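# Pull one tumbler from a dispenser, stand it upright

## Task

An upright tube dispenser is fixed to the table and holds four tumblers stacked mouth down, pressed upward by a spring against a rubber collar at the top. Take out exactly one tumbler and set it on an empty part of the table with its mouth facing up, so it stays there without the hand's support. The remaining three must still be inside the dispenser. Then open the hand and move it away.

## Robot and tools

Robot: one six-joint arm ending in a five-finger right hand. Everything is steered through the hand point, which sits 0.05 m in front of the palm where the index pad would meet the thumb tip in a pinch. Hand axes: +z runs along the straightened fingers, +y points out of the palm, +x runs across the palm toward the little finger (away from the thumb). Straight fingers extend 0.06-0.07 m past the point along +z. Sideways, the hand spans 0.08 m on the little-finger side and 0.02 m on the thumb side when the thumb is swung in front of the palm (up to 0.09 m otherwise). A rigid wrist bracket on the little-finger side sits 0.03 m beyond the point in +y and 0.11 m out across the palm; it can collide with things. Tilting the hand shifts the point slightly.

Scene frame: origin on the tabletop beneath the arm base, +z up, +x forward, +y to the left when facing +x. Results report the hand point position in metres and orientation as a wxyz quaternion, plus velocities. Printed positions get less accurate at long reach.

execute_actions takes "actions", a list holding zero or one item, and an optional "pictures" boolean. An empty list just returns the current state with camera images. A motion item is {"rows": [...], "steps": n}: 1 to 15 rows, n between 12 and 15 control steps of 1/30 s (default 15); one row per step, the final row repeating if rows run out. A wait item is {"steps": n} with n up to 300, counted from the previous result, so your reply time is included.

Each row has 14 numbers, all within -1..1, in this order: dx, dy, dz, rx, ry, rz, little, ring, middle, index, thumb_bend, thumb_turn, force_limit, speed. The first six are an offset, not an absolute pose: they give the target relative to the hand point pose in the most recent result that displayed it (or, before any such result in the scene and for later calls within one reply, relative to where the robot is when the action begins), expressed in the hand's own axes. Scale: 1.0 equals 0.6 m of translation or 180 degrees; rx, ry, rz form a single rotation vector. Every row is measured from that same reference, not from the previous row. Sending all-zero offsets is not idle: it pulls the hand back to the reference pose.

The next six are absolute motor targets: for the four fingers and thumb_bend, +1 straight/open and -1 fully curled; for thumb_turn, +1 beside the palm and -1 swung in front, facing the fingers. A pinch is roughly index -0.22, thumb_bend -0.75, thumb_turn -0.57. force_limit sets where a closing motor halts: -1 about 0 N up to +1 about 10 N at the fingertip (15 N for the two thumb motors); it does not limit opening. speed runs from nearly zero at -1 to full at +1 (a full stroke in 0.6 s). Close at speed -0.9 or below for a gentle grip. A motor only starts when its target changes by at least 0.01; resending the same values keeps a grip. To wrap a 0.035-0.08 m object, swing the thumb in front of the palm before arriving; the object then lies across the palm on the wrist side of the point.

move: "target" is one 14-number row, offsets measured as above. "speed" is in m/s, 0.002-0.5 (default 0.25); rotation is capped at twice that in rad/s. The straight-line path lasts 0.5-10 s and ignores obstacles. Optional "stop_force", 13-80 N, halts the path when the wrist sensor feels that much extra resistance along the line to the target; then the hand backs off two steps and holds. Use it only on slow, non-rotating approaches; leave it out when pulling away from a contact. The result adds a "move:" line with the ending (done, off_target, moving, held, fault, contact) and limits (paced = clipped pose; held = some steps blocked, after which the arm may jump fast), plus distance to target.

wait: "seconds" 0-10, sends nothing new. zoom_image: "camera" (cam_head_left, cam_head_right, cam_wrist, each 504x504) and "region" [x0, y0, x1, y1] in pixels from the top-left, at most 504 by 504. show_instructions: shows the reference image. finished_scene: "scene" number; ends it irreversibly and reports success.

Timing: commanded poses are clipped each step to 100 mm and 16 degrees from the measured pose, and motion trails commands by about 0.17 s; position wins over orientation if both are impossible. The last 12 steps of an action run after its result is returned, so large moves may end short; check the pose and send the remainder. "Hand target" shows the current drive goal when nothing is pending.

Result lines: Wrist force and torque in hand axes (offset up to about 5.5 N, noise SD up to 3.4 N, saturating near 100 N; force points back into the arm when pressing). hand_measured, hand_stopped_by (moving, target, force, stalled, fault) and hand_load_n (positive = finger pushed open) list six values in motor order; loads near 0 mean the grip was lost. "pose unreachable" and HELD mark clearance-check interventions.

Avoid: the arm is stiff, so aiming even slightly into something firm can trip a fault; fast contacts hit hard. A joint torque at its limit (elbow 130, wrists 46.9, shoulder 287 N m) or any outside force of 150 N freezes the arm for 10 s. Motors warn at 70 °C and brake at 85 °C when holding loads. Do not drop the tumbler, slam it, or push anything off the table.

Each tool is called as name(argument=value, ...) on one line, values as JSON.

Reference images:

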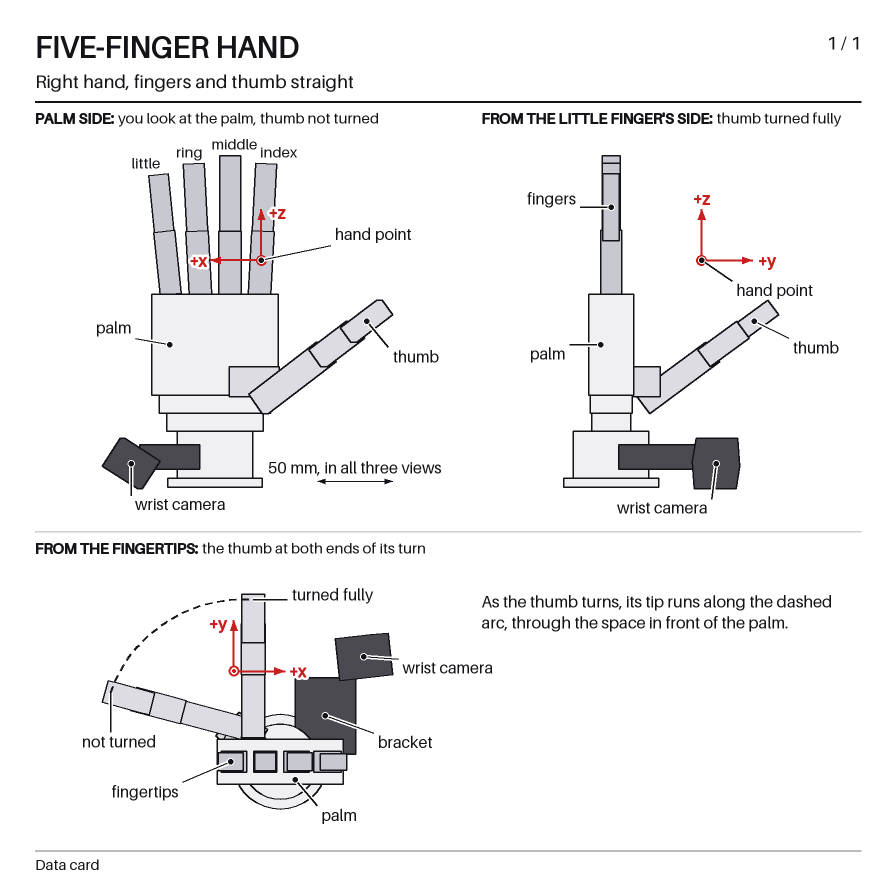

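## Session

execute_actions(actions=[])

Scene clock: 0.00 s of 6600.00 s.
end_effector_position=(+0.5550, +0.3182, +0.2554) hand_measured=(+1.000, +1.000, +1.000, +1.000, +1.000, +1.000) hand_load_n=(+0.0, +0.0, +0.0, +0.0, +0.0, +0.0) hand_stopped_by=(target, target, target, target, target, target) hand_force_limit=0.00 hand_speed=-0.80 end_effector_quat_wxyz=(-0.448, +0.087, +0.702, +0.546) end_effector_velocity=(-0.000, +0.000, -0.000) end_effector_angular_velocity=(+0.000, -0.001, +0.001)
Joint positions: [-0.228 -0.821  2.032  1.945  0.753 -2.354]
Joint velocities: [ 0.001  0.    -0.001 -0.001  0.001 -0.   ]
Wrist force (N, on the end effector, along its own x y z axes, offset not removed): no reading
Wrist torque (N m, same axes, about the end effector's origin, offset not removed): no reading
Hand target: +0.555, +0.318, +0.255; -0.448, +0.087, +0.702, +0.546

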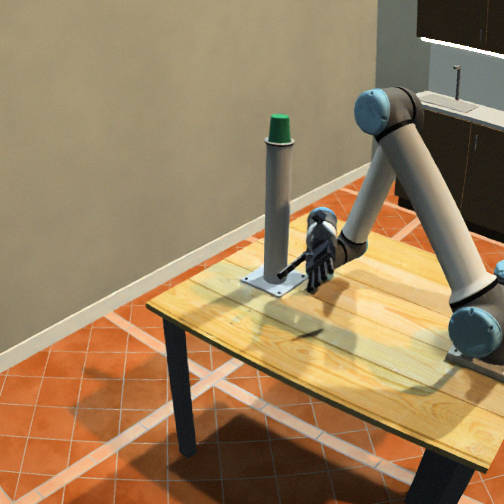

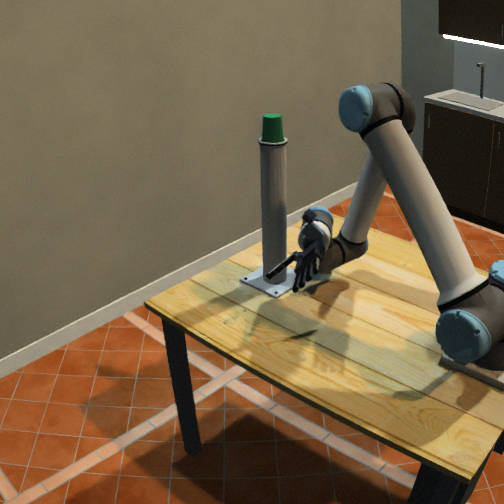

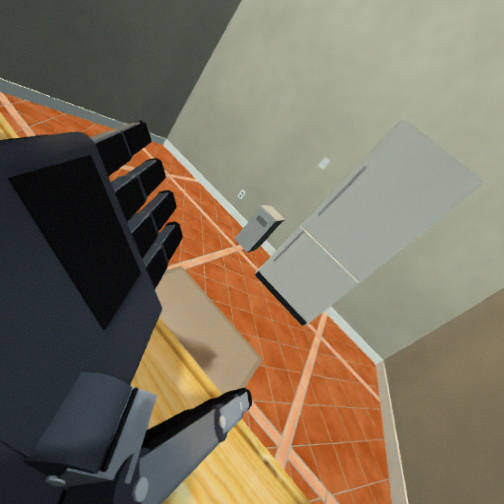

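move(target=[0.36,0.11,0.107,0.245,-0.258,-0.351,1,1,1,1,1,-1,0,0.5], speed=0.3)

move(target=[0,0,0,0.245,-0.258,-0.351,1,1,1,1,1,-1,0,0.5], speed=0.3)

Scene clock: 5.50 s of 6600.00 s.
end_effector_position=(+0.4347, +0.3188, +0.4579) hand_measured=(+1.000, +1.000, +1.000, +1.000, +1.000, -1.000) hand_load_n=(+0.0, +0.0, +0.0, +0.0, +0.0, +0.0) hand_stopped_by=(target, target, target, target, target, target) hand_force_limit=0.00 hand_speed=0.50 end_effector_quat_wxyz=(+0.180, -0.244, +0.892, +0.334) end_effector_velocity=(-0.001, -0.001, +0.001) end_effector_angular_velocity=(-0.001, -0.007, -0.001)
Joint positions: [-0.29  -1.64   2.027  1.209  0.776 -2.366]
Joint velocities: [-0.002 -0.005  0.001 -0.002 -0.    -0.001]
Wrist force (N, on the end effector, along its own x y z axes, offset not removed): [0.7 2.8 -1.0]
Wrist torque (N m, same axes, about the end effector's origin, offset not removed): [0.59 0.02 0.11]
Hand target: +0.435, +0.319, +0.458; +0.180, -0.244, +0.892, +0.334
Off the commanded pose: 0.001 m, 0 deg.
Kept back: nothing.
move: done

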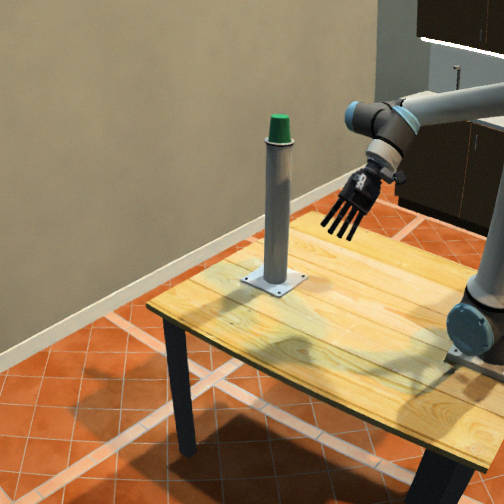

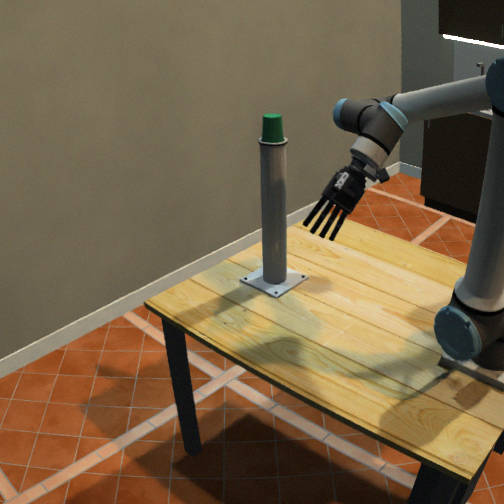

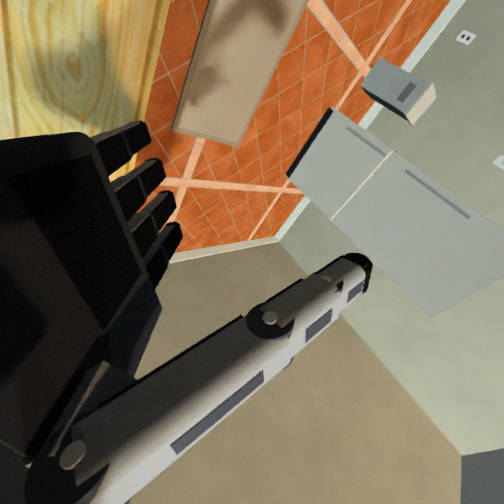

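Scene clock: 8.63 s of 6600.00 s.
end_effector_position=(+0.4343, +0.3189, +0.4576) hand_measured=(+1.000, +1.000, +1.000, +1.000, +1.000, -1.000) hand_load_n=(+0.0, +0.0, +0.0, +0.0, +0.0, +0.0) hand_stopped_by=(target, target, target, target, target, target) hand_force_limit=0.00 hand_speed=0.50 end_effector_quat_wxyz=(+0.702, -0.432, +0.561, -0.073) end_effector_velocity=(+0.001, -0.000, +0.000) end_effector_angular_velocity=(+0.001, -0.011, -0.001)
Joint positions: [-0.3   -2.204  2.381 -0.189  0.756 -2.311]
Joint velocities: [ 0.    -0.002  0.005 -0.017  0.001  0.006]
Wrist force (N, on the end effector, along its own x y z axes, offset not removed): [1.2 3.0 1.7]
Wrist torque (N m, same axes, about the end effector's origin, offset not removed): [0.44 -0.17 0.11]
Hand target: +0.434, +0.319, +0.458; +0.703, -0.432, +0.560, -0.073
Off the commanded pose: 0.001 m, 0 deg.
Kept back: nothing.
move: done

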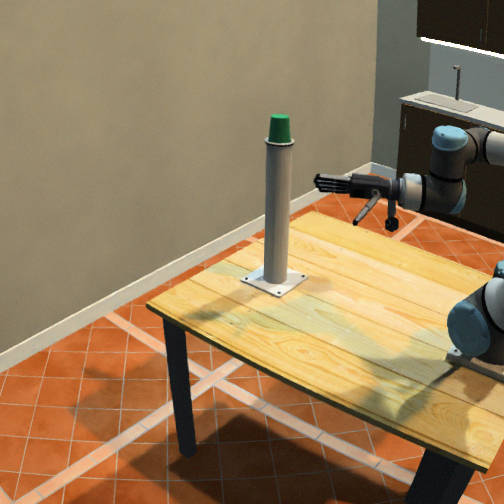

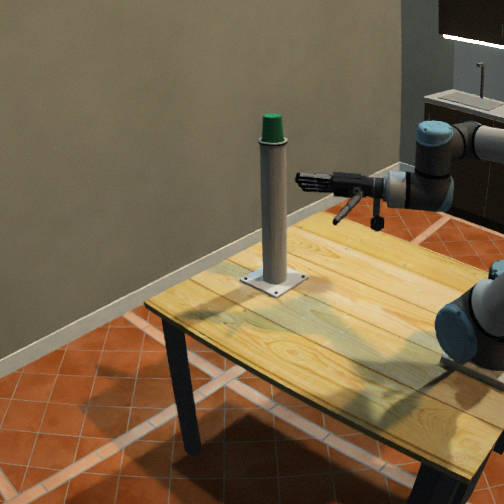

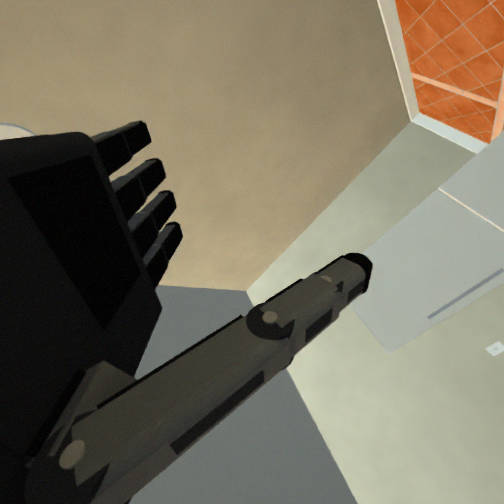

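move(target=[0.222,-0.455,-0.07,0.168,0.066,0.236,1,1,1,1,1,-1,0,0.5], speed=0.3)

Scene clock: 11.47 s of 6600.00 s.
end_effector_position=(+0.5507, +0.0504, +0.5490) hand_measured=(+1.000, +1.000, +1.000, +1.000, +1.000, -1.000) hand_load_n=(+0.0, +0.0, +0.0, +0.0, +0.0, +0.0) hand_stopped_by=(target, target, target, target, target, target) hand_force_limit=0.00 hand_speed=0.50 end_effector_quat_wxyz=(+0.707, -0.000, +0.707, -0.000) end_effector_velocity=(+0.000, +0.000, +0.000) end_effector_angular_velocity=(+0.002, +0.000, -0.001)
Joint positions: [-0.765 -2.168  2.299 -0.135  0.845 -1.552]
Joint velocities: [ 0.002  0.001 -0.001  0.001  0.003  0.002]
Wrist force (N, on the end effector, along its own x y z axes, offset not removed): [1.5 0.8 0.6]
Wrist torque (N m, same axes, about the end effector's origin, offset not removed): [0.09 -0.19 0.06]
Hand target: +0.551, +0.050, +0.549; +0.707, +0.000, +0.707, -0.000
Off the commanded pose: 0.001 m, 0 deg.
Kept back: nothing.
move: done

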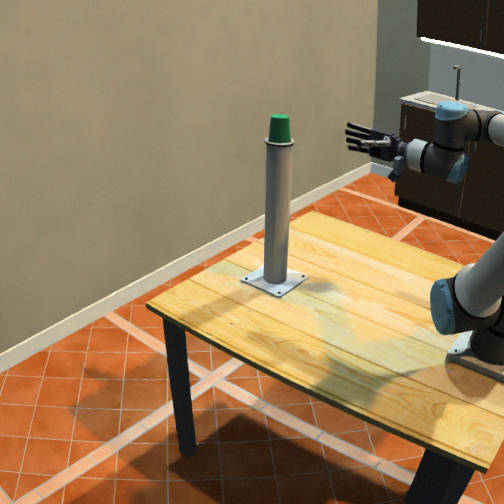

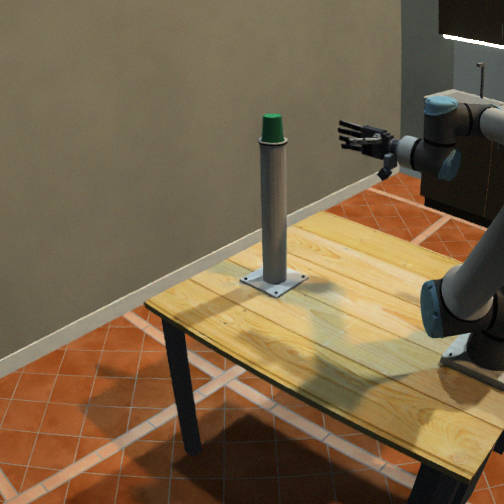

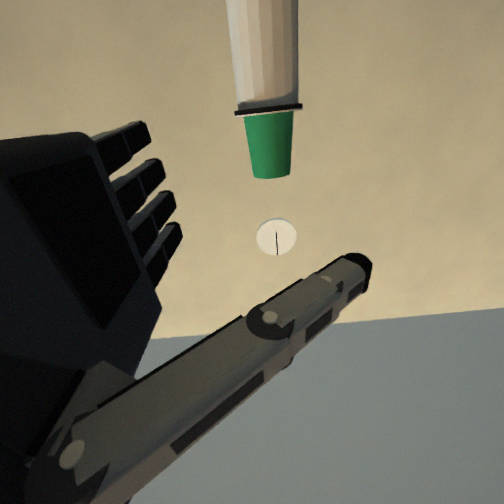

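move(target=[0,-0.05,0.22,0,0,0,1,1,1,1,1,-1,0,0.5])

Scene clock: 13.20 s of 6600.00 s.
end_effector_position=(+0.6826, +0.0201, +0.5490) hand_measured=(+1.000, +1.000, +1.000, +1.000, +1.000, -1.000) hand_load_n=(+0.0, +0.0, +0.0, +0.0, +0.0, +0.0) hand_stopped_by=(target, target, target, target, target, target) hand_force_limit=0.00 hand_speed=0.50 end_effector_quat_wxyz=(+0.707, -0.000, +0.707, -0.000) end_effector_velocity=(+0.002, +0.000, -0.000) end_effector_angular_velocity=(-0.000, +0.001, +0.001)
Joint positions: [-0.585 -1.855  2.132 -0.281  1.025 -1.553]
Joint velocities: [ 0.002  0.003 -0.002  0.     0.001 -0.001]
Wrist force (N, on the end effector, along its own x y z axes, offset not removed): [-1.3 3.2 0.0]
Wrist torque (N m, same axes, about the end effector's origin, offset not removed): [0.49 0.24 -0.07]
Hand target: +0.683, +0.020, +0.549; +0.707, -0.000, +0.707, -0.000
Off the commanded pose: 0.000 m, 0 deg.
Kept back: nothing.
move: done

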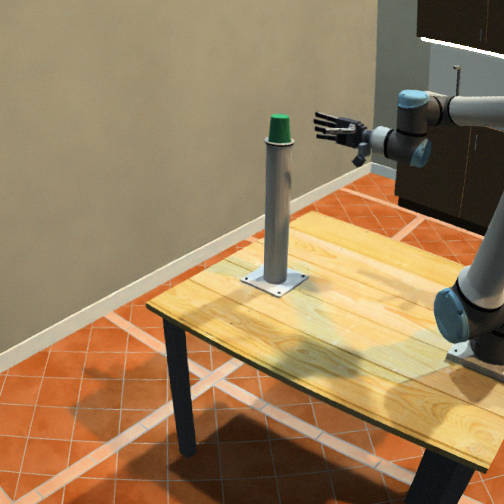

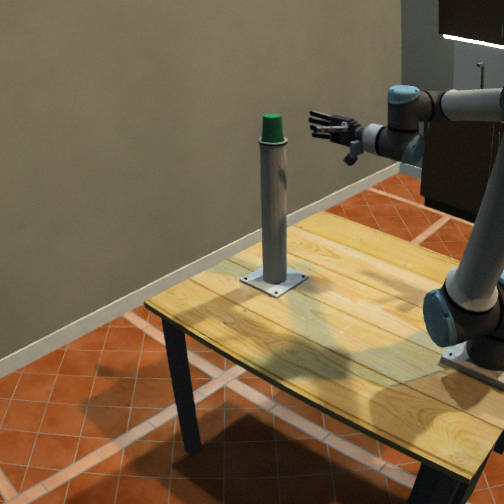

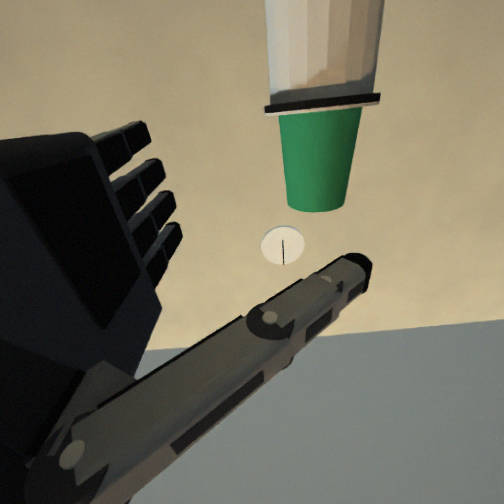

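move(target=[0,0,0.08,0,0,0,1,1,1,1,1,-1,0,0.5], speed=0.1)

zoom_image(camera="cam_head_left", region=[240,80,400,200])

Scene clock: 15.80 s of 6600.00 s.
end_effector_position=(+0.7305, +0.0200, +0.5490) hand_measured=(+1.000, +1.000, +1.000, +1.000, +1.000, -1.000) hand_load_n=(+0.0, +0.0, +0.0, +0.0, +0.0, +0.0) hand_stopped_by=(target, target, target, target, target, target) hand_force_limit=0.00 hand_speed=0.50 end_effector_quat_wxyz=(+0.707, -0.000, +0.707, -0.000) end_effector_velocity=(+0.001, -0.001, +0.000) end_effector_angular_velocity=(+0.001, +0.001, -0.001)
Joint positions: [-0.526 -1.761  2.062 -0.305  1.083 -1.554]
Joint velocities: [-0.     0.003 -0.002  0.001  0.001  0.001]
Wrist force (N, on the end effector, along its own x y z axes, offset not removed): [0.0 2.5 0.7]
Wrist torque (N m, same axes, about the end effector's origin, offset not removed): [0.36 0.03 0.03]
Hand target: +0.731, +0.020, +0.549; +0.707, -0.000, +0.707, -0.000
Off the commanded pose: 0.000 m, 0 deg.
Kept back: nothing.
move: done

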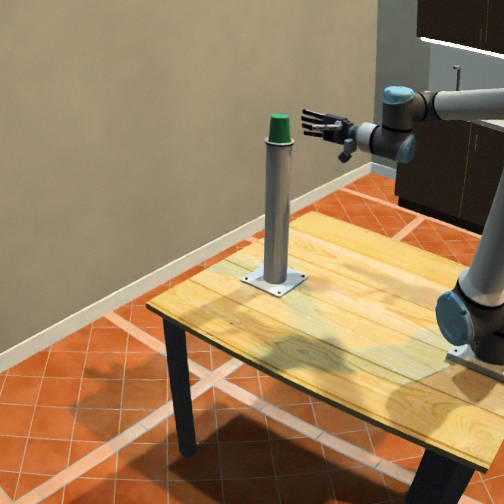

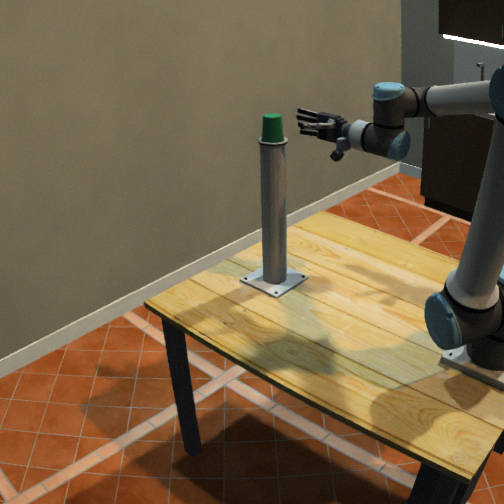

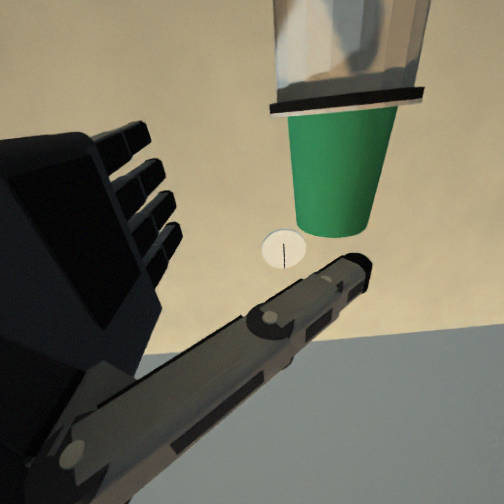

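Region (240, 80, 400, 200) of cam_head_left's 504x504 image, scaled by 3.150, with more detail than that image has; it fills the top 378 rows of this view, and the rest is white.

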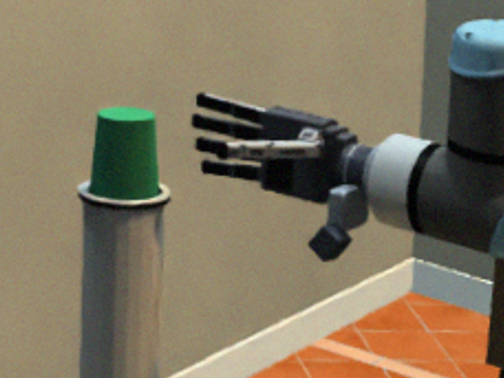

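move(target=[0,0.09,0.03,0,0,0,1,1,1,1,1,-1,0,0.5], speed=0.08)

zoom_image(camera="cam_head_left", region=[240,80,400,200])

Scene clock: 18.00 s of 6600.00 s.
end_effector_position=(+0.7485, +0.0739, +0.5490) hand_measured=(+1.000, +1.000, +1.000, +1.000, +1.000, -1.000) hand_load_n=(+0.0, +0.0, +0.0, +0.0, +0.0, +0.0) hand_stopped_by=(target, target, target, target, target, target) hand_force_limit=0.00 hand_speed=0.50 end_effector_quat_wxyz=(+0.707, -0.000, +0.707, -0.000) end_effector_velocity=(+0.000, +0.001, -0.002) end_effector_angular_velocity=(+0.001, +0.002, -0.001)
Joint positions: [-0.398 -1.732  2.037 -0.309  1.212 -1.554]
Joint velocities: [ 0.004  0.002  0.     0.     0.004 -0.   ]
Wrist force (N, on the end effector, along its own x y z axes, offset not removed): [-2.0 3.0 1.4]
Wrist torque (N m, same axes, about the end effector's origin, offset not removed): [0.38 0.24 0.00]
Hand target: +0.749, +0.074, +0.549; +0.707, -0.000, +0.707, -0.000
Off the commanded pose: 0.000 m, 0 deg.
Kept back: nothing.
move: done

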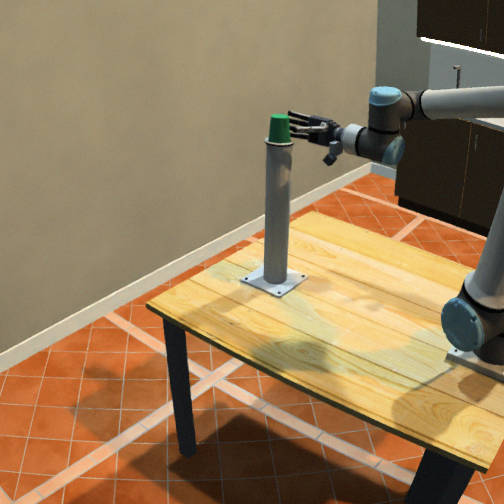

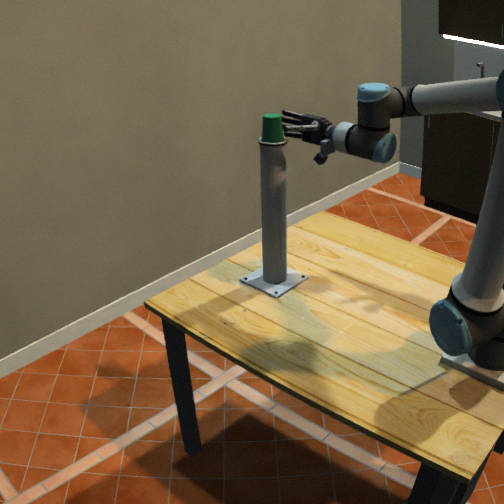

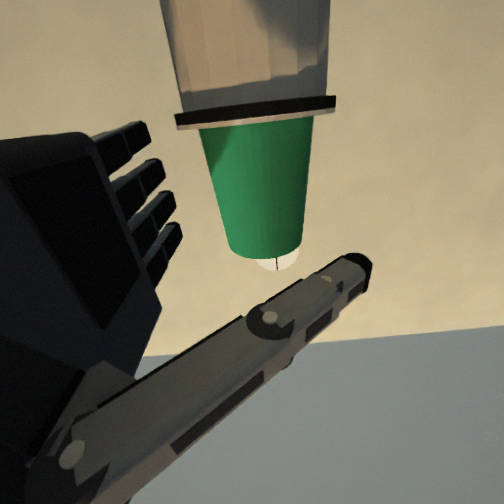

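Region (240, 80, 400, 200) of cam_head_left's 504x504 image, scaled by 3.150, with more detail than that image has; it fills the top 378 rows of this view, and the rest is white.

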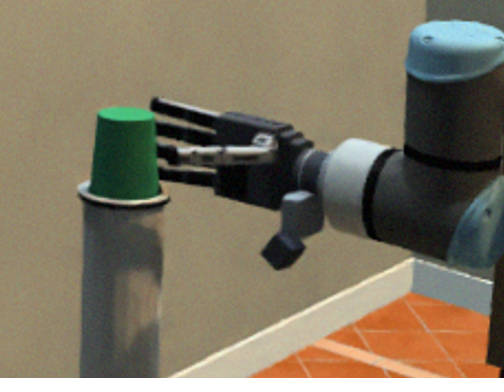

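move(target=[-0.005,0.025,0.07,0,0,0,1,1,1,1,1,-1,0,0.5], speed=0.04, stop_force=15)

zoom_image(camera="cam_head_left", region=[240,80,400,200])

Scene clock: 20.13 s of 6600.00 s.
end_effector_position=(+0.7905, +0.0888, +0.5521) hand_measured=(+1.000, +1.000, +1.000, +1.000, +1.000, -1.000) hand_load_n=(+0.0, +0.0, +0.0, +0.0, +0.0, +0.0) hand_stopped_by=(target, target, target, target, target, target) hand_force_limit=0.00 hand_speed=0.50 end_effector_quat_wxyz=(+0.707, -0.000, +0.707, -0.000) end_effector_velocity=(+0.002, +0.000, +0.000) end_effector_angular_velocity=(+0.001, -0.000, -0.001)
Joint positions: [-0.339 -1.657  1.966 -0.313  1.271 -1.554]
Joint velocities: [ 0.002  0.003 -0.003  0.     0.003  0.001]
Wrist force (N, on the end effector, along its own x y z axes, offset not removed): [0.3 1.8 -1.0]
Wrist torque (N m, same axes, about the end effector's origin, offset not removed): [0.32 0.00 0.02]
Hand target: +0.791, +0.089, +0.552; +0.707, -0.000, +0.707, -0.000
Off the commanded pose: 0.000 m, 0 deg.
Kept back: nothing.
move: done

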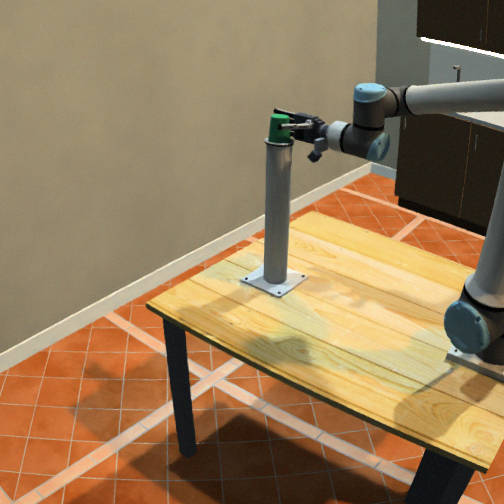

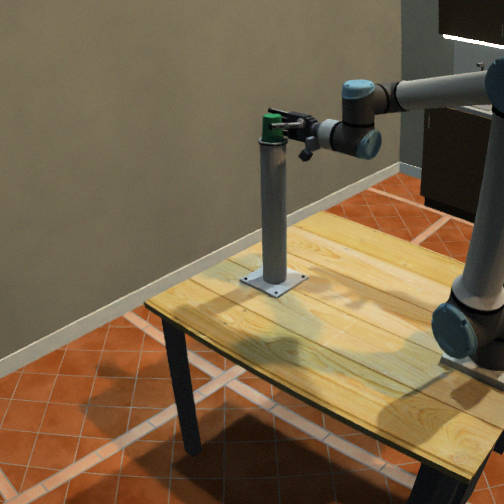

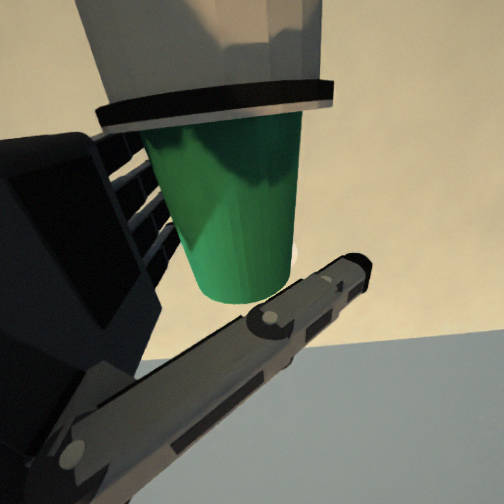

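Region (240, 80, 400, 200) of cam_head_left's 504x504 image, scaled by 3.150, with more detail than that image has; it fills the top 378 rows of this view, and the rest is white.

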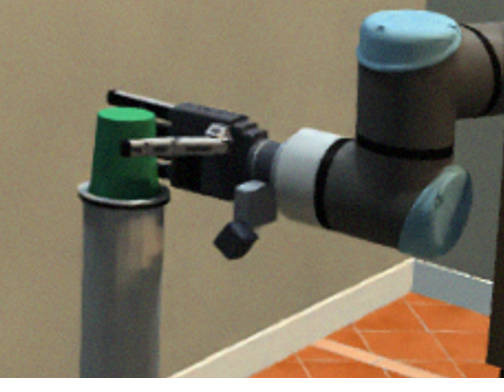

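move(target=[0,0.012,0.037,0,0,0,1,1,1,1,1,-1,0,0.5], speed=0.02, stop_force=13)

zoom_image(camera="cam_head_left", region=[240,80,400,200])

Scene clock: 21.37 s of 6600.00 s.
end_effector_position=(+0.7987, +0.0915, +0.5526) hand_measured=(+1.000, +1.000, +1.000, +1.000, +1.000, -1.000) hand_load_n=(+0.0, +0.0, +0.0, +0.0, +0.0, +0.0) hand_stopped_by=(target, target, target, target, target, target) hand_force_limit=0.00 hand_speed=0.50 end_effector_quat_wxyz=(+0.708, -0.000, +0.707, -0.000) end_effector_velocity=(-0.007, -0.002, -0.002) end_effector_angular_velocity=(+0.000, +0.002, -0.000)
Joint positions: [-0.329 -1.642  1.952 -0.315  1.281 -1.554]
Joint velocities: [-0.007 -0.011  0.013 -0.001 -0.007 -0.   ]
Wrist force (N, on the end effector, along its own x y z axes, offset not removed): [-19.3 2.1 3.3]
Wrist torque (N m, same axes, about the end effector's origin, offset not removed): [0.19 0.17 -0.77]
Hand target: +0.798, +0.091, +0.552; +0.707, +0.000, +0.707, -0.000
Off the commanded pose: 0.015 m, 0 deg.
Kept back: nothing.
move: contact

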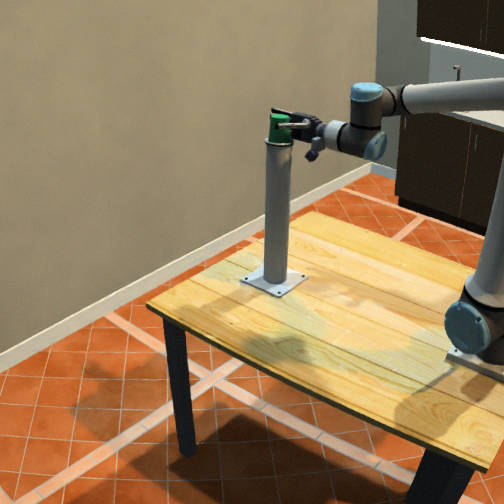

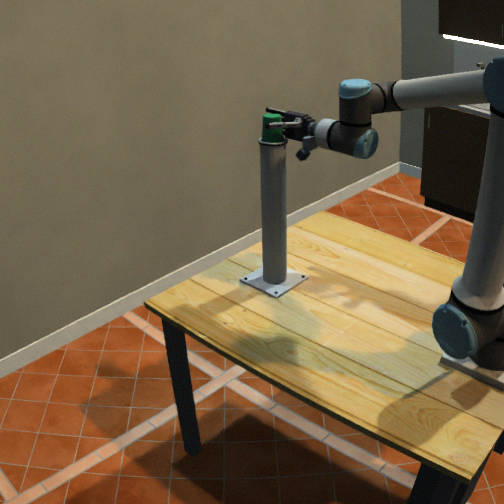

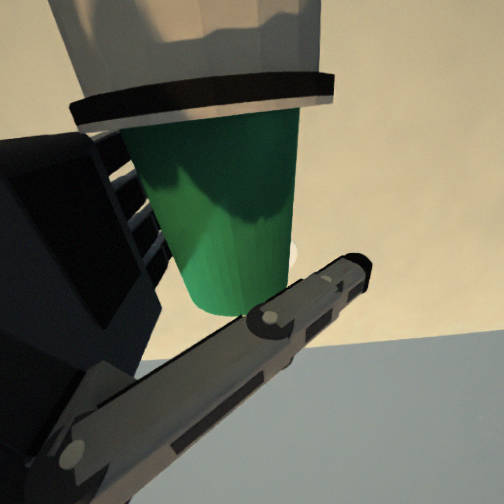

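Region (240, 80, 400, 200) of cam_head_left's 504x504 image, scaled by 3.150, with more detail than that image has; it fills the top 378 rows of this view, and the rest is white.

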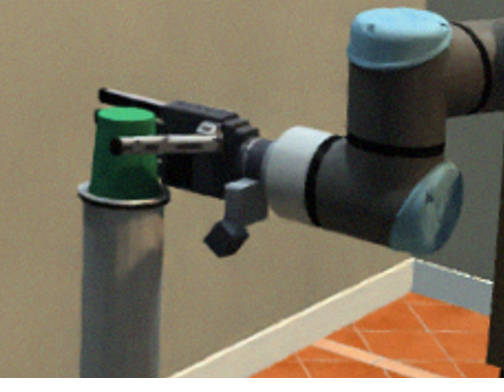

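Palm rides on the collar; raise slightly.

move(target=[-0.006,0,0,0,0,0,1,1,1,1,1,-1,0,0.5], speed=0.02)

move(target=[0,0.006,0.025,0,0,0,1,1,1,1,1,-1,0,0.5], speed=0.015, stop_force=13)

Scene clock: 22.57 s of 6600.00 s.
end_effector_position=(+0.7987, +0.0914, +0.5560) hand_measured=(+1.000, +1.000, +1.000, +1.000, +1.000, -1.000) hand_load_n=(+0.0, +0.0, +0.0, +0.0, +0.0, +0.0) hand_stopped_by=(target, target, target, target, target, target) hand_force_limit=0.00 hand_speed=0.50 end_effector_quat_wxyz=(+0.708, -0.000, +0.707, -0.000) end_effector_velocity=(+0.001, +0.001, +0.003) end_effector_angular_velocity=(-0.000, -0.003, +0.000)
Joint positions: [-0.329 -1.644  1.948 -0.308  1.281 -1.554]
Joint velocities: [ 0.001 -0.001 -0.004  0.001  0.001  0.001]
Wrist force (N, on the end effector, along its own x y z axes, offset not removed): [-0.6 2.5 -1.1]
Wrist torque (N m, same axes, about the end effector's origin, offset not removed): [0.40 0.12 0.05]
Hand target: +0.799, +0.091, +0.556; +0.708, -0.000, +0.707, -0.000
Off the commanded pose: 0.000 m, 0 deg.
Kept back: nothing.
move: done

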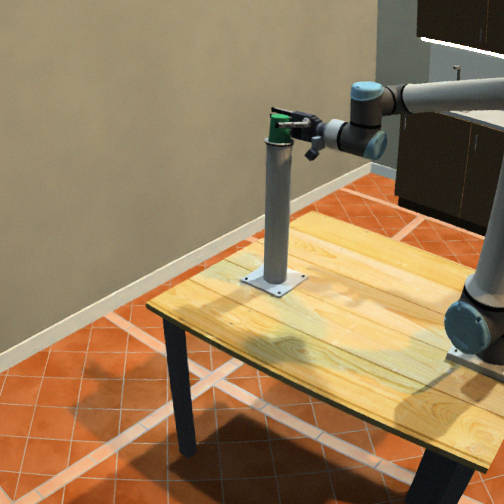

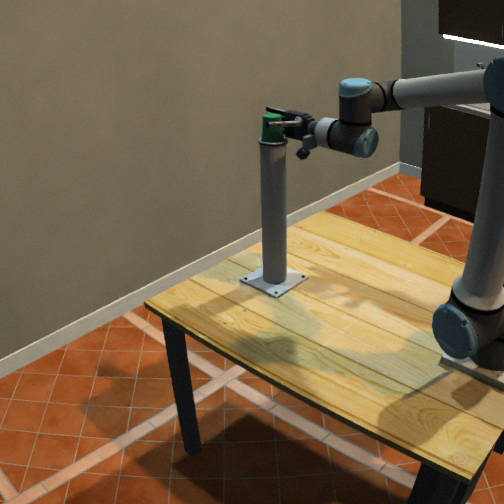

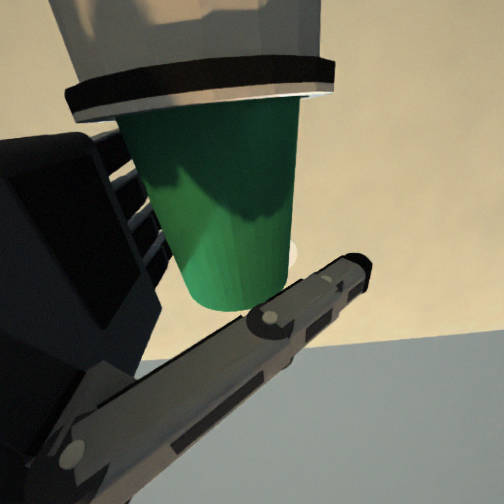

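Scene clock: 23.87 s of 6600.00 s.
end_effector_position=(+0.8135, +0.0949, +0.5560) hand_measured=(+1.000, +1.000, +1.000, +1.000, +1.000, -1.000) hand_load_n=(+0.0, +0.0, +0.0, +0.0, +0.0, +0.0) hand_stopped_by=(target, target, target, target, target, target) hand_force_limit=0.00 hand_speed=0.50 end_effector_quat_wxyz=(+0.708, -0.000, +0.707, -0.000) end_effector_velocity=(+0.002, +0.000, +0.001) end_effector_angular_velocity=(+0.000, -0.001, +0.000)
Joint positions: [-0.314 -1.618  1.923 -0.31   1.295 -1.554]
Joint velocities: [ 0.001  0.002 -0.003 -0.     0.001  0.001]
Wrist force (N, on the end effector, along its own x y z axes, offset not removed): [-1.3 3.6 -0.6]
Wrist torque (N m, same axes, about the end effector's origin, offset not removed): [0.60 0.24 -0.05]
Hand target: +0.814, +0.095, +0.556; +0.708, -0.000, +0.707, -0.000
Off the commanded pose: 0.000 m, 0 deg.
Kept back: nothing.
move: done

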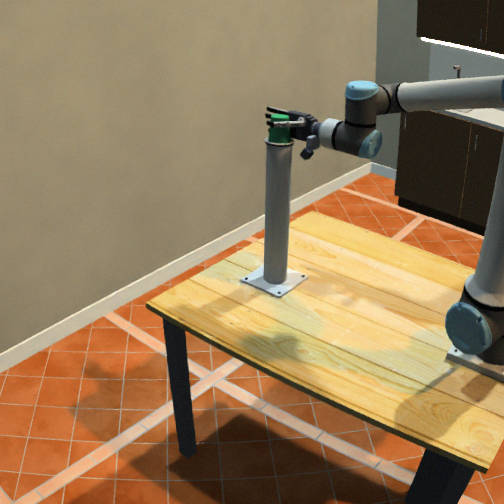

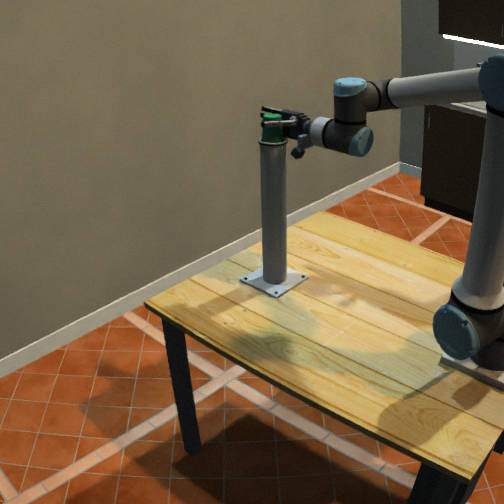

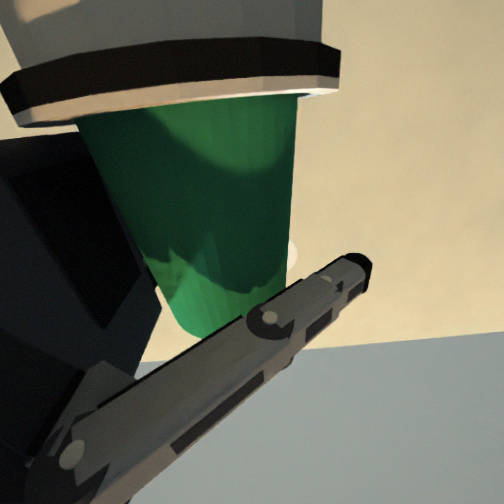

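move(target=[0.002,0,0,0,0,0,-1,-1,-1,-1,-1,-1,0.6,-0.7], speed=0.01)

move(target=[-0.025,0,0,0,0,0,-1,-1,-1,-1,-1,-1,0.6,-0.7], speed=0.01)

zoom_image(camera="cam_head_left", region=[240,80,400,200])

Scene clock: 27.03 s of 6600.00 s.
end_effector_position=(+0.8135, +0.0949, +0.5548) hand_measured=(-0.080, -0.108, -0.130, -0.162, +0.308, -1.000) hand_load_n=(+4.0, +7.0, +4.5, +9.0, +16.5, +6.0) hand_stopped_by=(force, force, force, force, force, target) hand_force_limit=0.60 hand_speed=-0.70 end_effector_quat_wxyz=(+0.708, -0.000, +0.707, -0.000) end_effector_velocity=(-0.000, -0.001, +0.000) end_effector_angular_velocity=(+0.000, -0.000, -0.001)
Joint positions: [-0.314 -1.617  1.924 -0.312  1.295 -1.554]
Joint velocities: [-0.001 -0.     0.    -0.    -0.     0.   ]
Wrist force (N, on the end effector, along its own x y z axes, offset not removed): [-1.7 1.5 1.2]
Wrist torque (N m, same axes, about the end effector's origin, offset not removed): [0.23 0.04 -0.10]
Hand target: +0.814, +0.095, +0.555; +0.708, -0.000, +0.707, -0.000
Off the commanded pose: 0.000 m, 0 deg.
Kept back: nothing.
move: done

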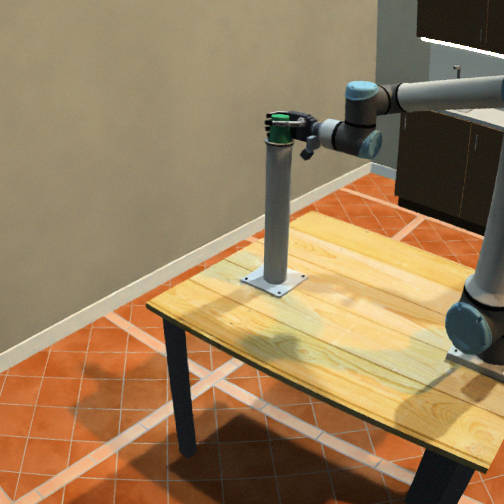

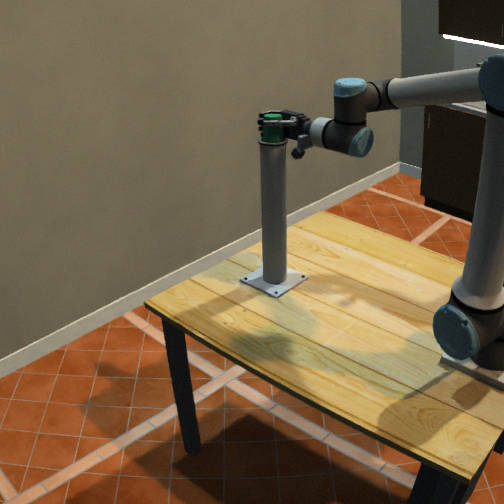

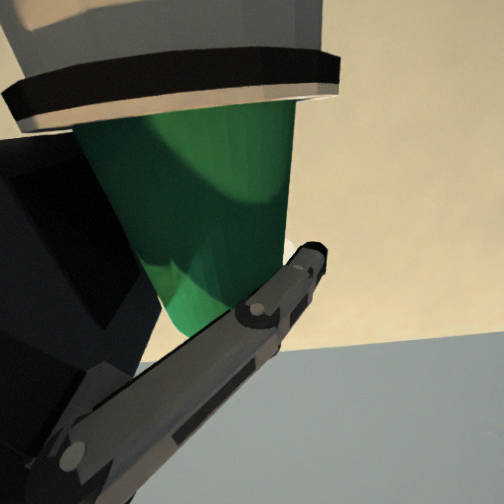

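Scene clock: 28.77 s of 6600.00 s.
end_effector_position=(+0.8135, +0.0949, +0.5697) hand_measured=(-0.080, -0.108, -0.130, -0.162, +0.308, -1.000) hand_load_n=(+4.5, +7.0, +4.5, +8.5, +17.0, +5.0) hand_stopped_by=(force, force, force, force, force, target) hand_force_limit=0.60 hand_speed=-0.70 end_effector_quat_wxyz=(+0.708, -0.000, +0.707, -0.000) end_effector_velocity=(-0.000, -0.000, +0.001) end_effector_angular_velocity=(-0.001, +0.000, -0.001)
Joint positions: [-0.315 -1.625  1.904 -0.284  1.295 -1.554]
Joint velocities: [-0.    -0.001 -0.001  0.002  0.001 -0.001]
Wrist force (N, on the end effector, along its own x y z axes, offset not removed): [5.7 3.1 1.4]
Wrist torque (N m, same axes, about the end effector's origin, offset not removed): [0.49 -0.29 0.06]
Hand target: +0.814, +0.095, +0.570; +0.708, -0.000, +0.707, -0.000
Off the commanded pose: 0.000 m, 0 deg.
Kept back: nothing.
move: done

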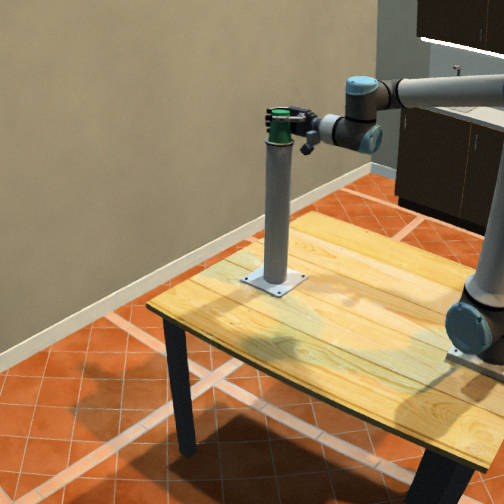

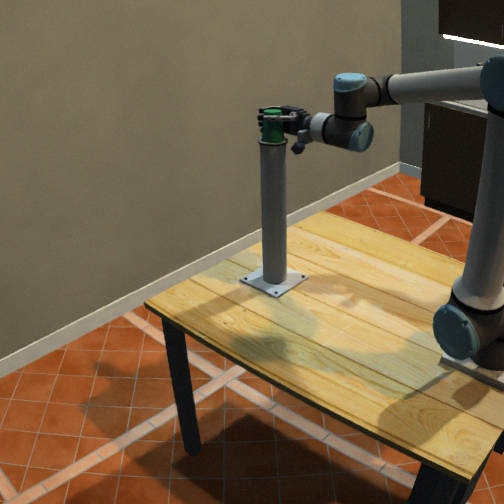

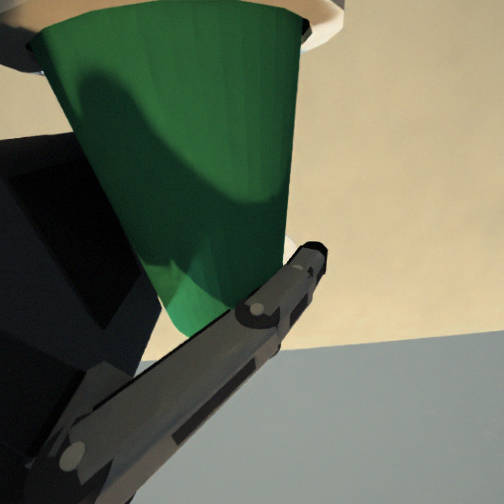

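Region (240, 80, 400, 200) of cam_head_left's 504x504 image, scaled by 3.150, with more detail than that image has; it fills the top 378 rows of this view, and the rest is white.

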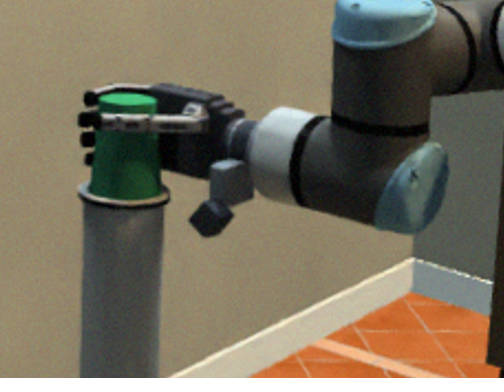

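move(target=[-0.03,0,0,0,0,0,-1,-1,-1,-1,-1,-1,0.6,-0.7], speed=0.01)

zoom_image(camera="cam_head_left", region=[240,80,400,200])

Scene clock: 31.17 s of 6600.00 s.
end_effector_position=(+0.8135, +0.0949, +0.5876) hand_measured=(-0.080, -0.108, -0.130, -0.162, +0.308, -1.000) hand_load_n=(+5.5, +7.5, +5.0, +8.0, +17.0, +5.0) hand_stopped_by=(force, force, force, force, force, target) hand_force_limit=0.60 hand_speed=-0.70 end_effector_quat_wxyz=(+0.708, -0.000, +0.707, -0.000) end_effector_velocity=(-0.000, -0.001, +0.000) end_effector_angular_velocity=(-0.001, +0.002, -0.001)
Joint positions: [-0.315 -1.633  1.88  -0.251  1.294 -1.554]
Joint velocities: [-0.001 -0.001 -0.001  0.003 -0.    -0.001]
Wrist force (N, on the end effector, along its own x y z axes, offset not removed): [1.6 3.1 4.9]
Wrist torque (N m, same axes, about the end effector's origin, offset not removed): [0.33 -0.43 0.10]
Hand target: +0.813, +0.095, +0.588; +0.708, -0.000, +0.707, -0.000
Off the commanded pose: 0.000 m, 0 deg.
Kept back: nothing.
move: done

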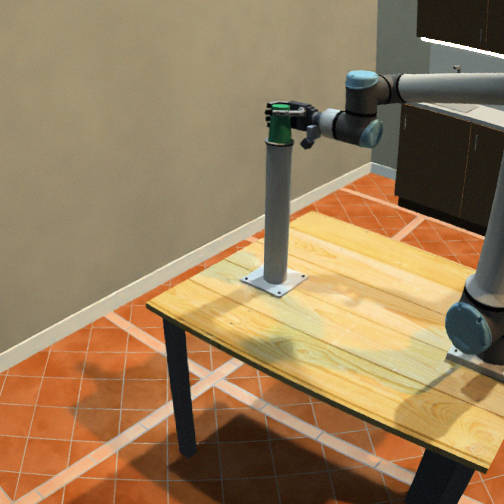

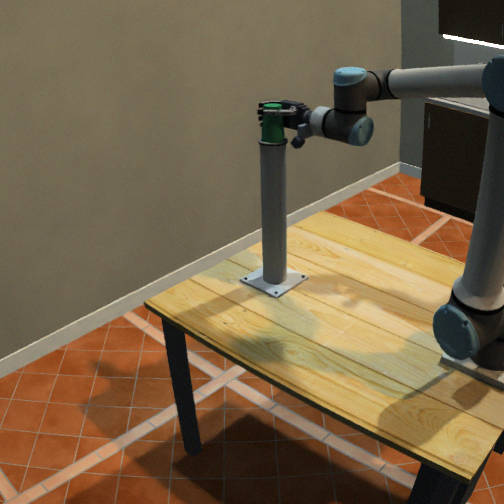

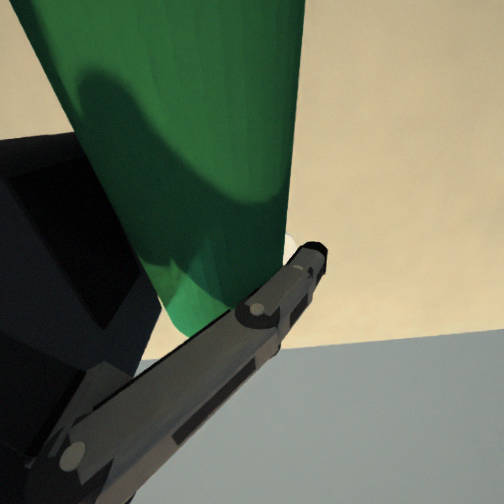

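Region (240, 80, 400, 200) of cam_head_left's 504x504 image, scaled by 3.150, with more detail than that image has; it fills the top 378 rows of this view, and the rest is white.

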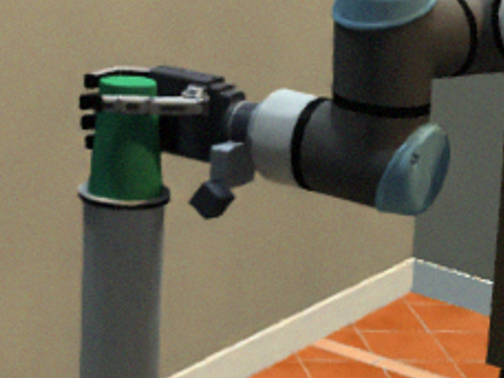

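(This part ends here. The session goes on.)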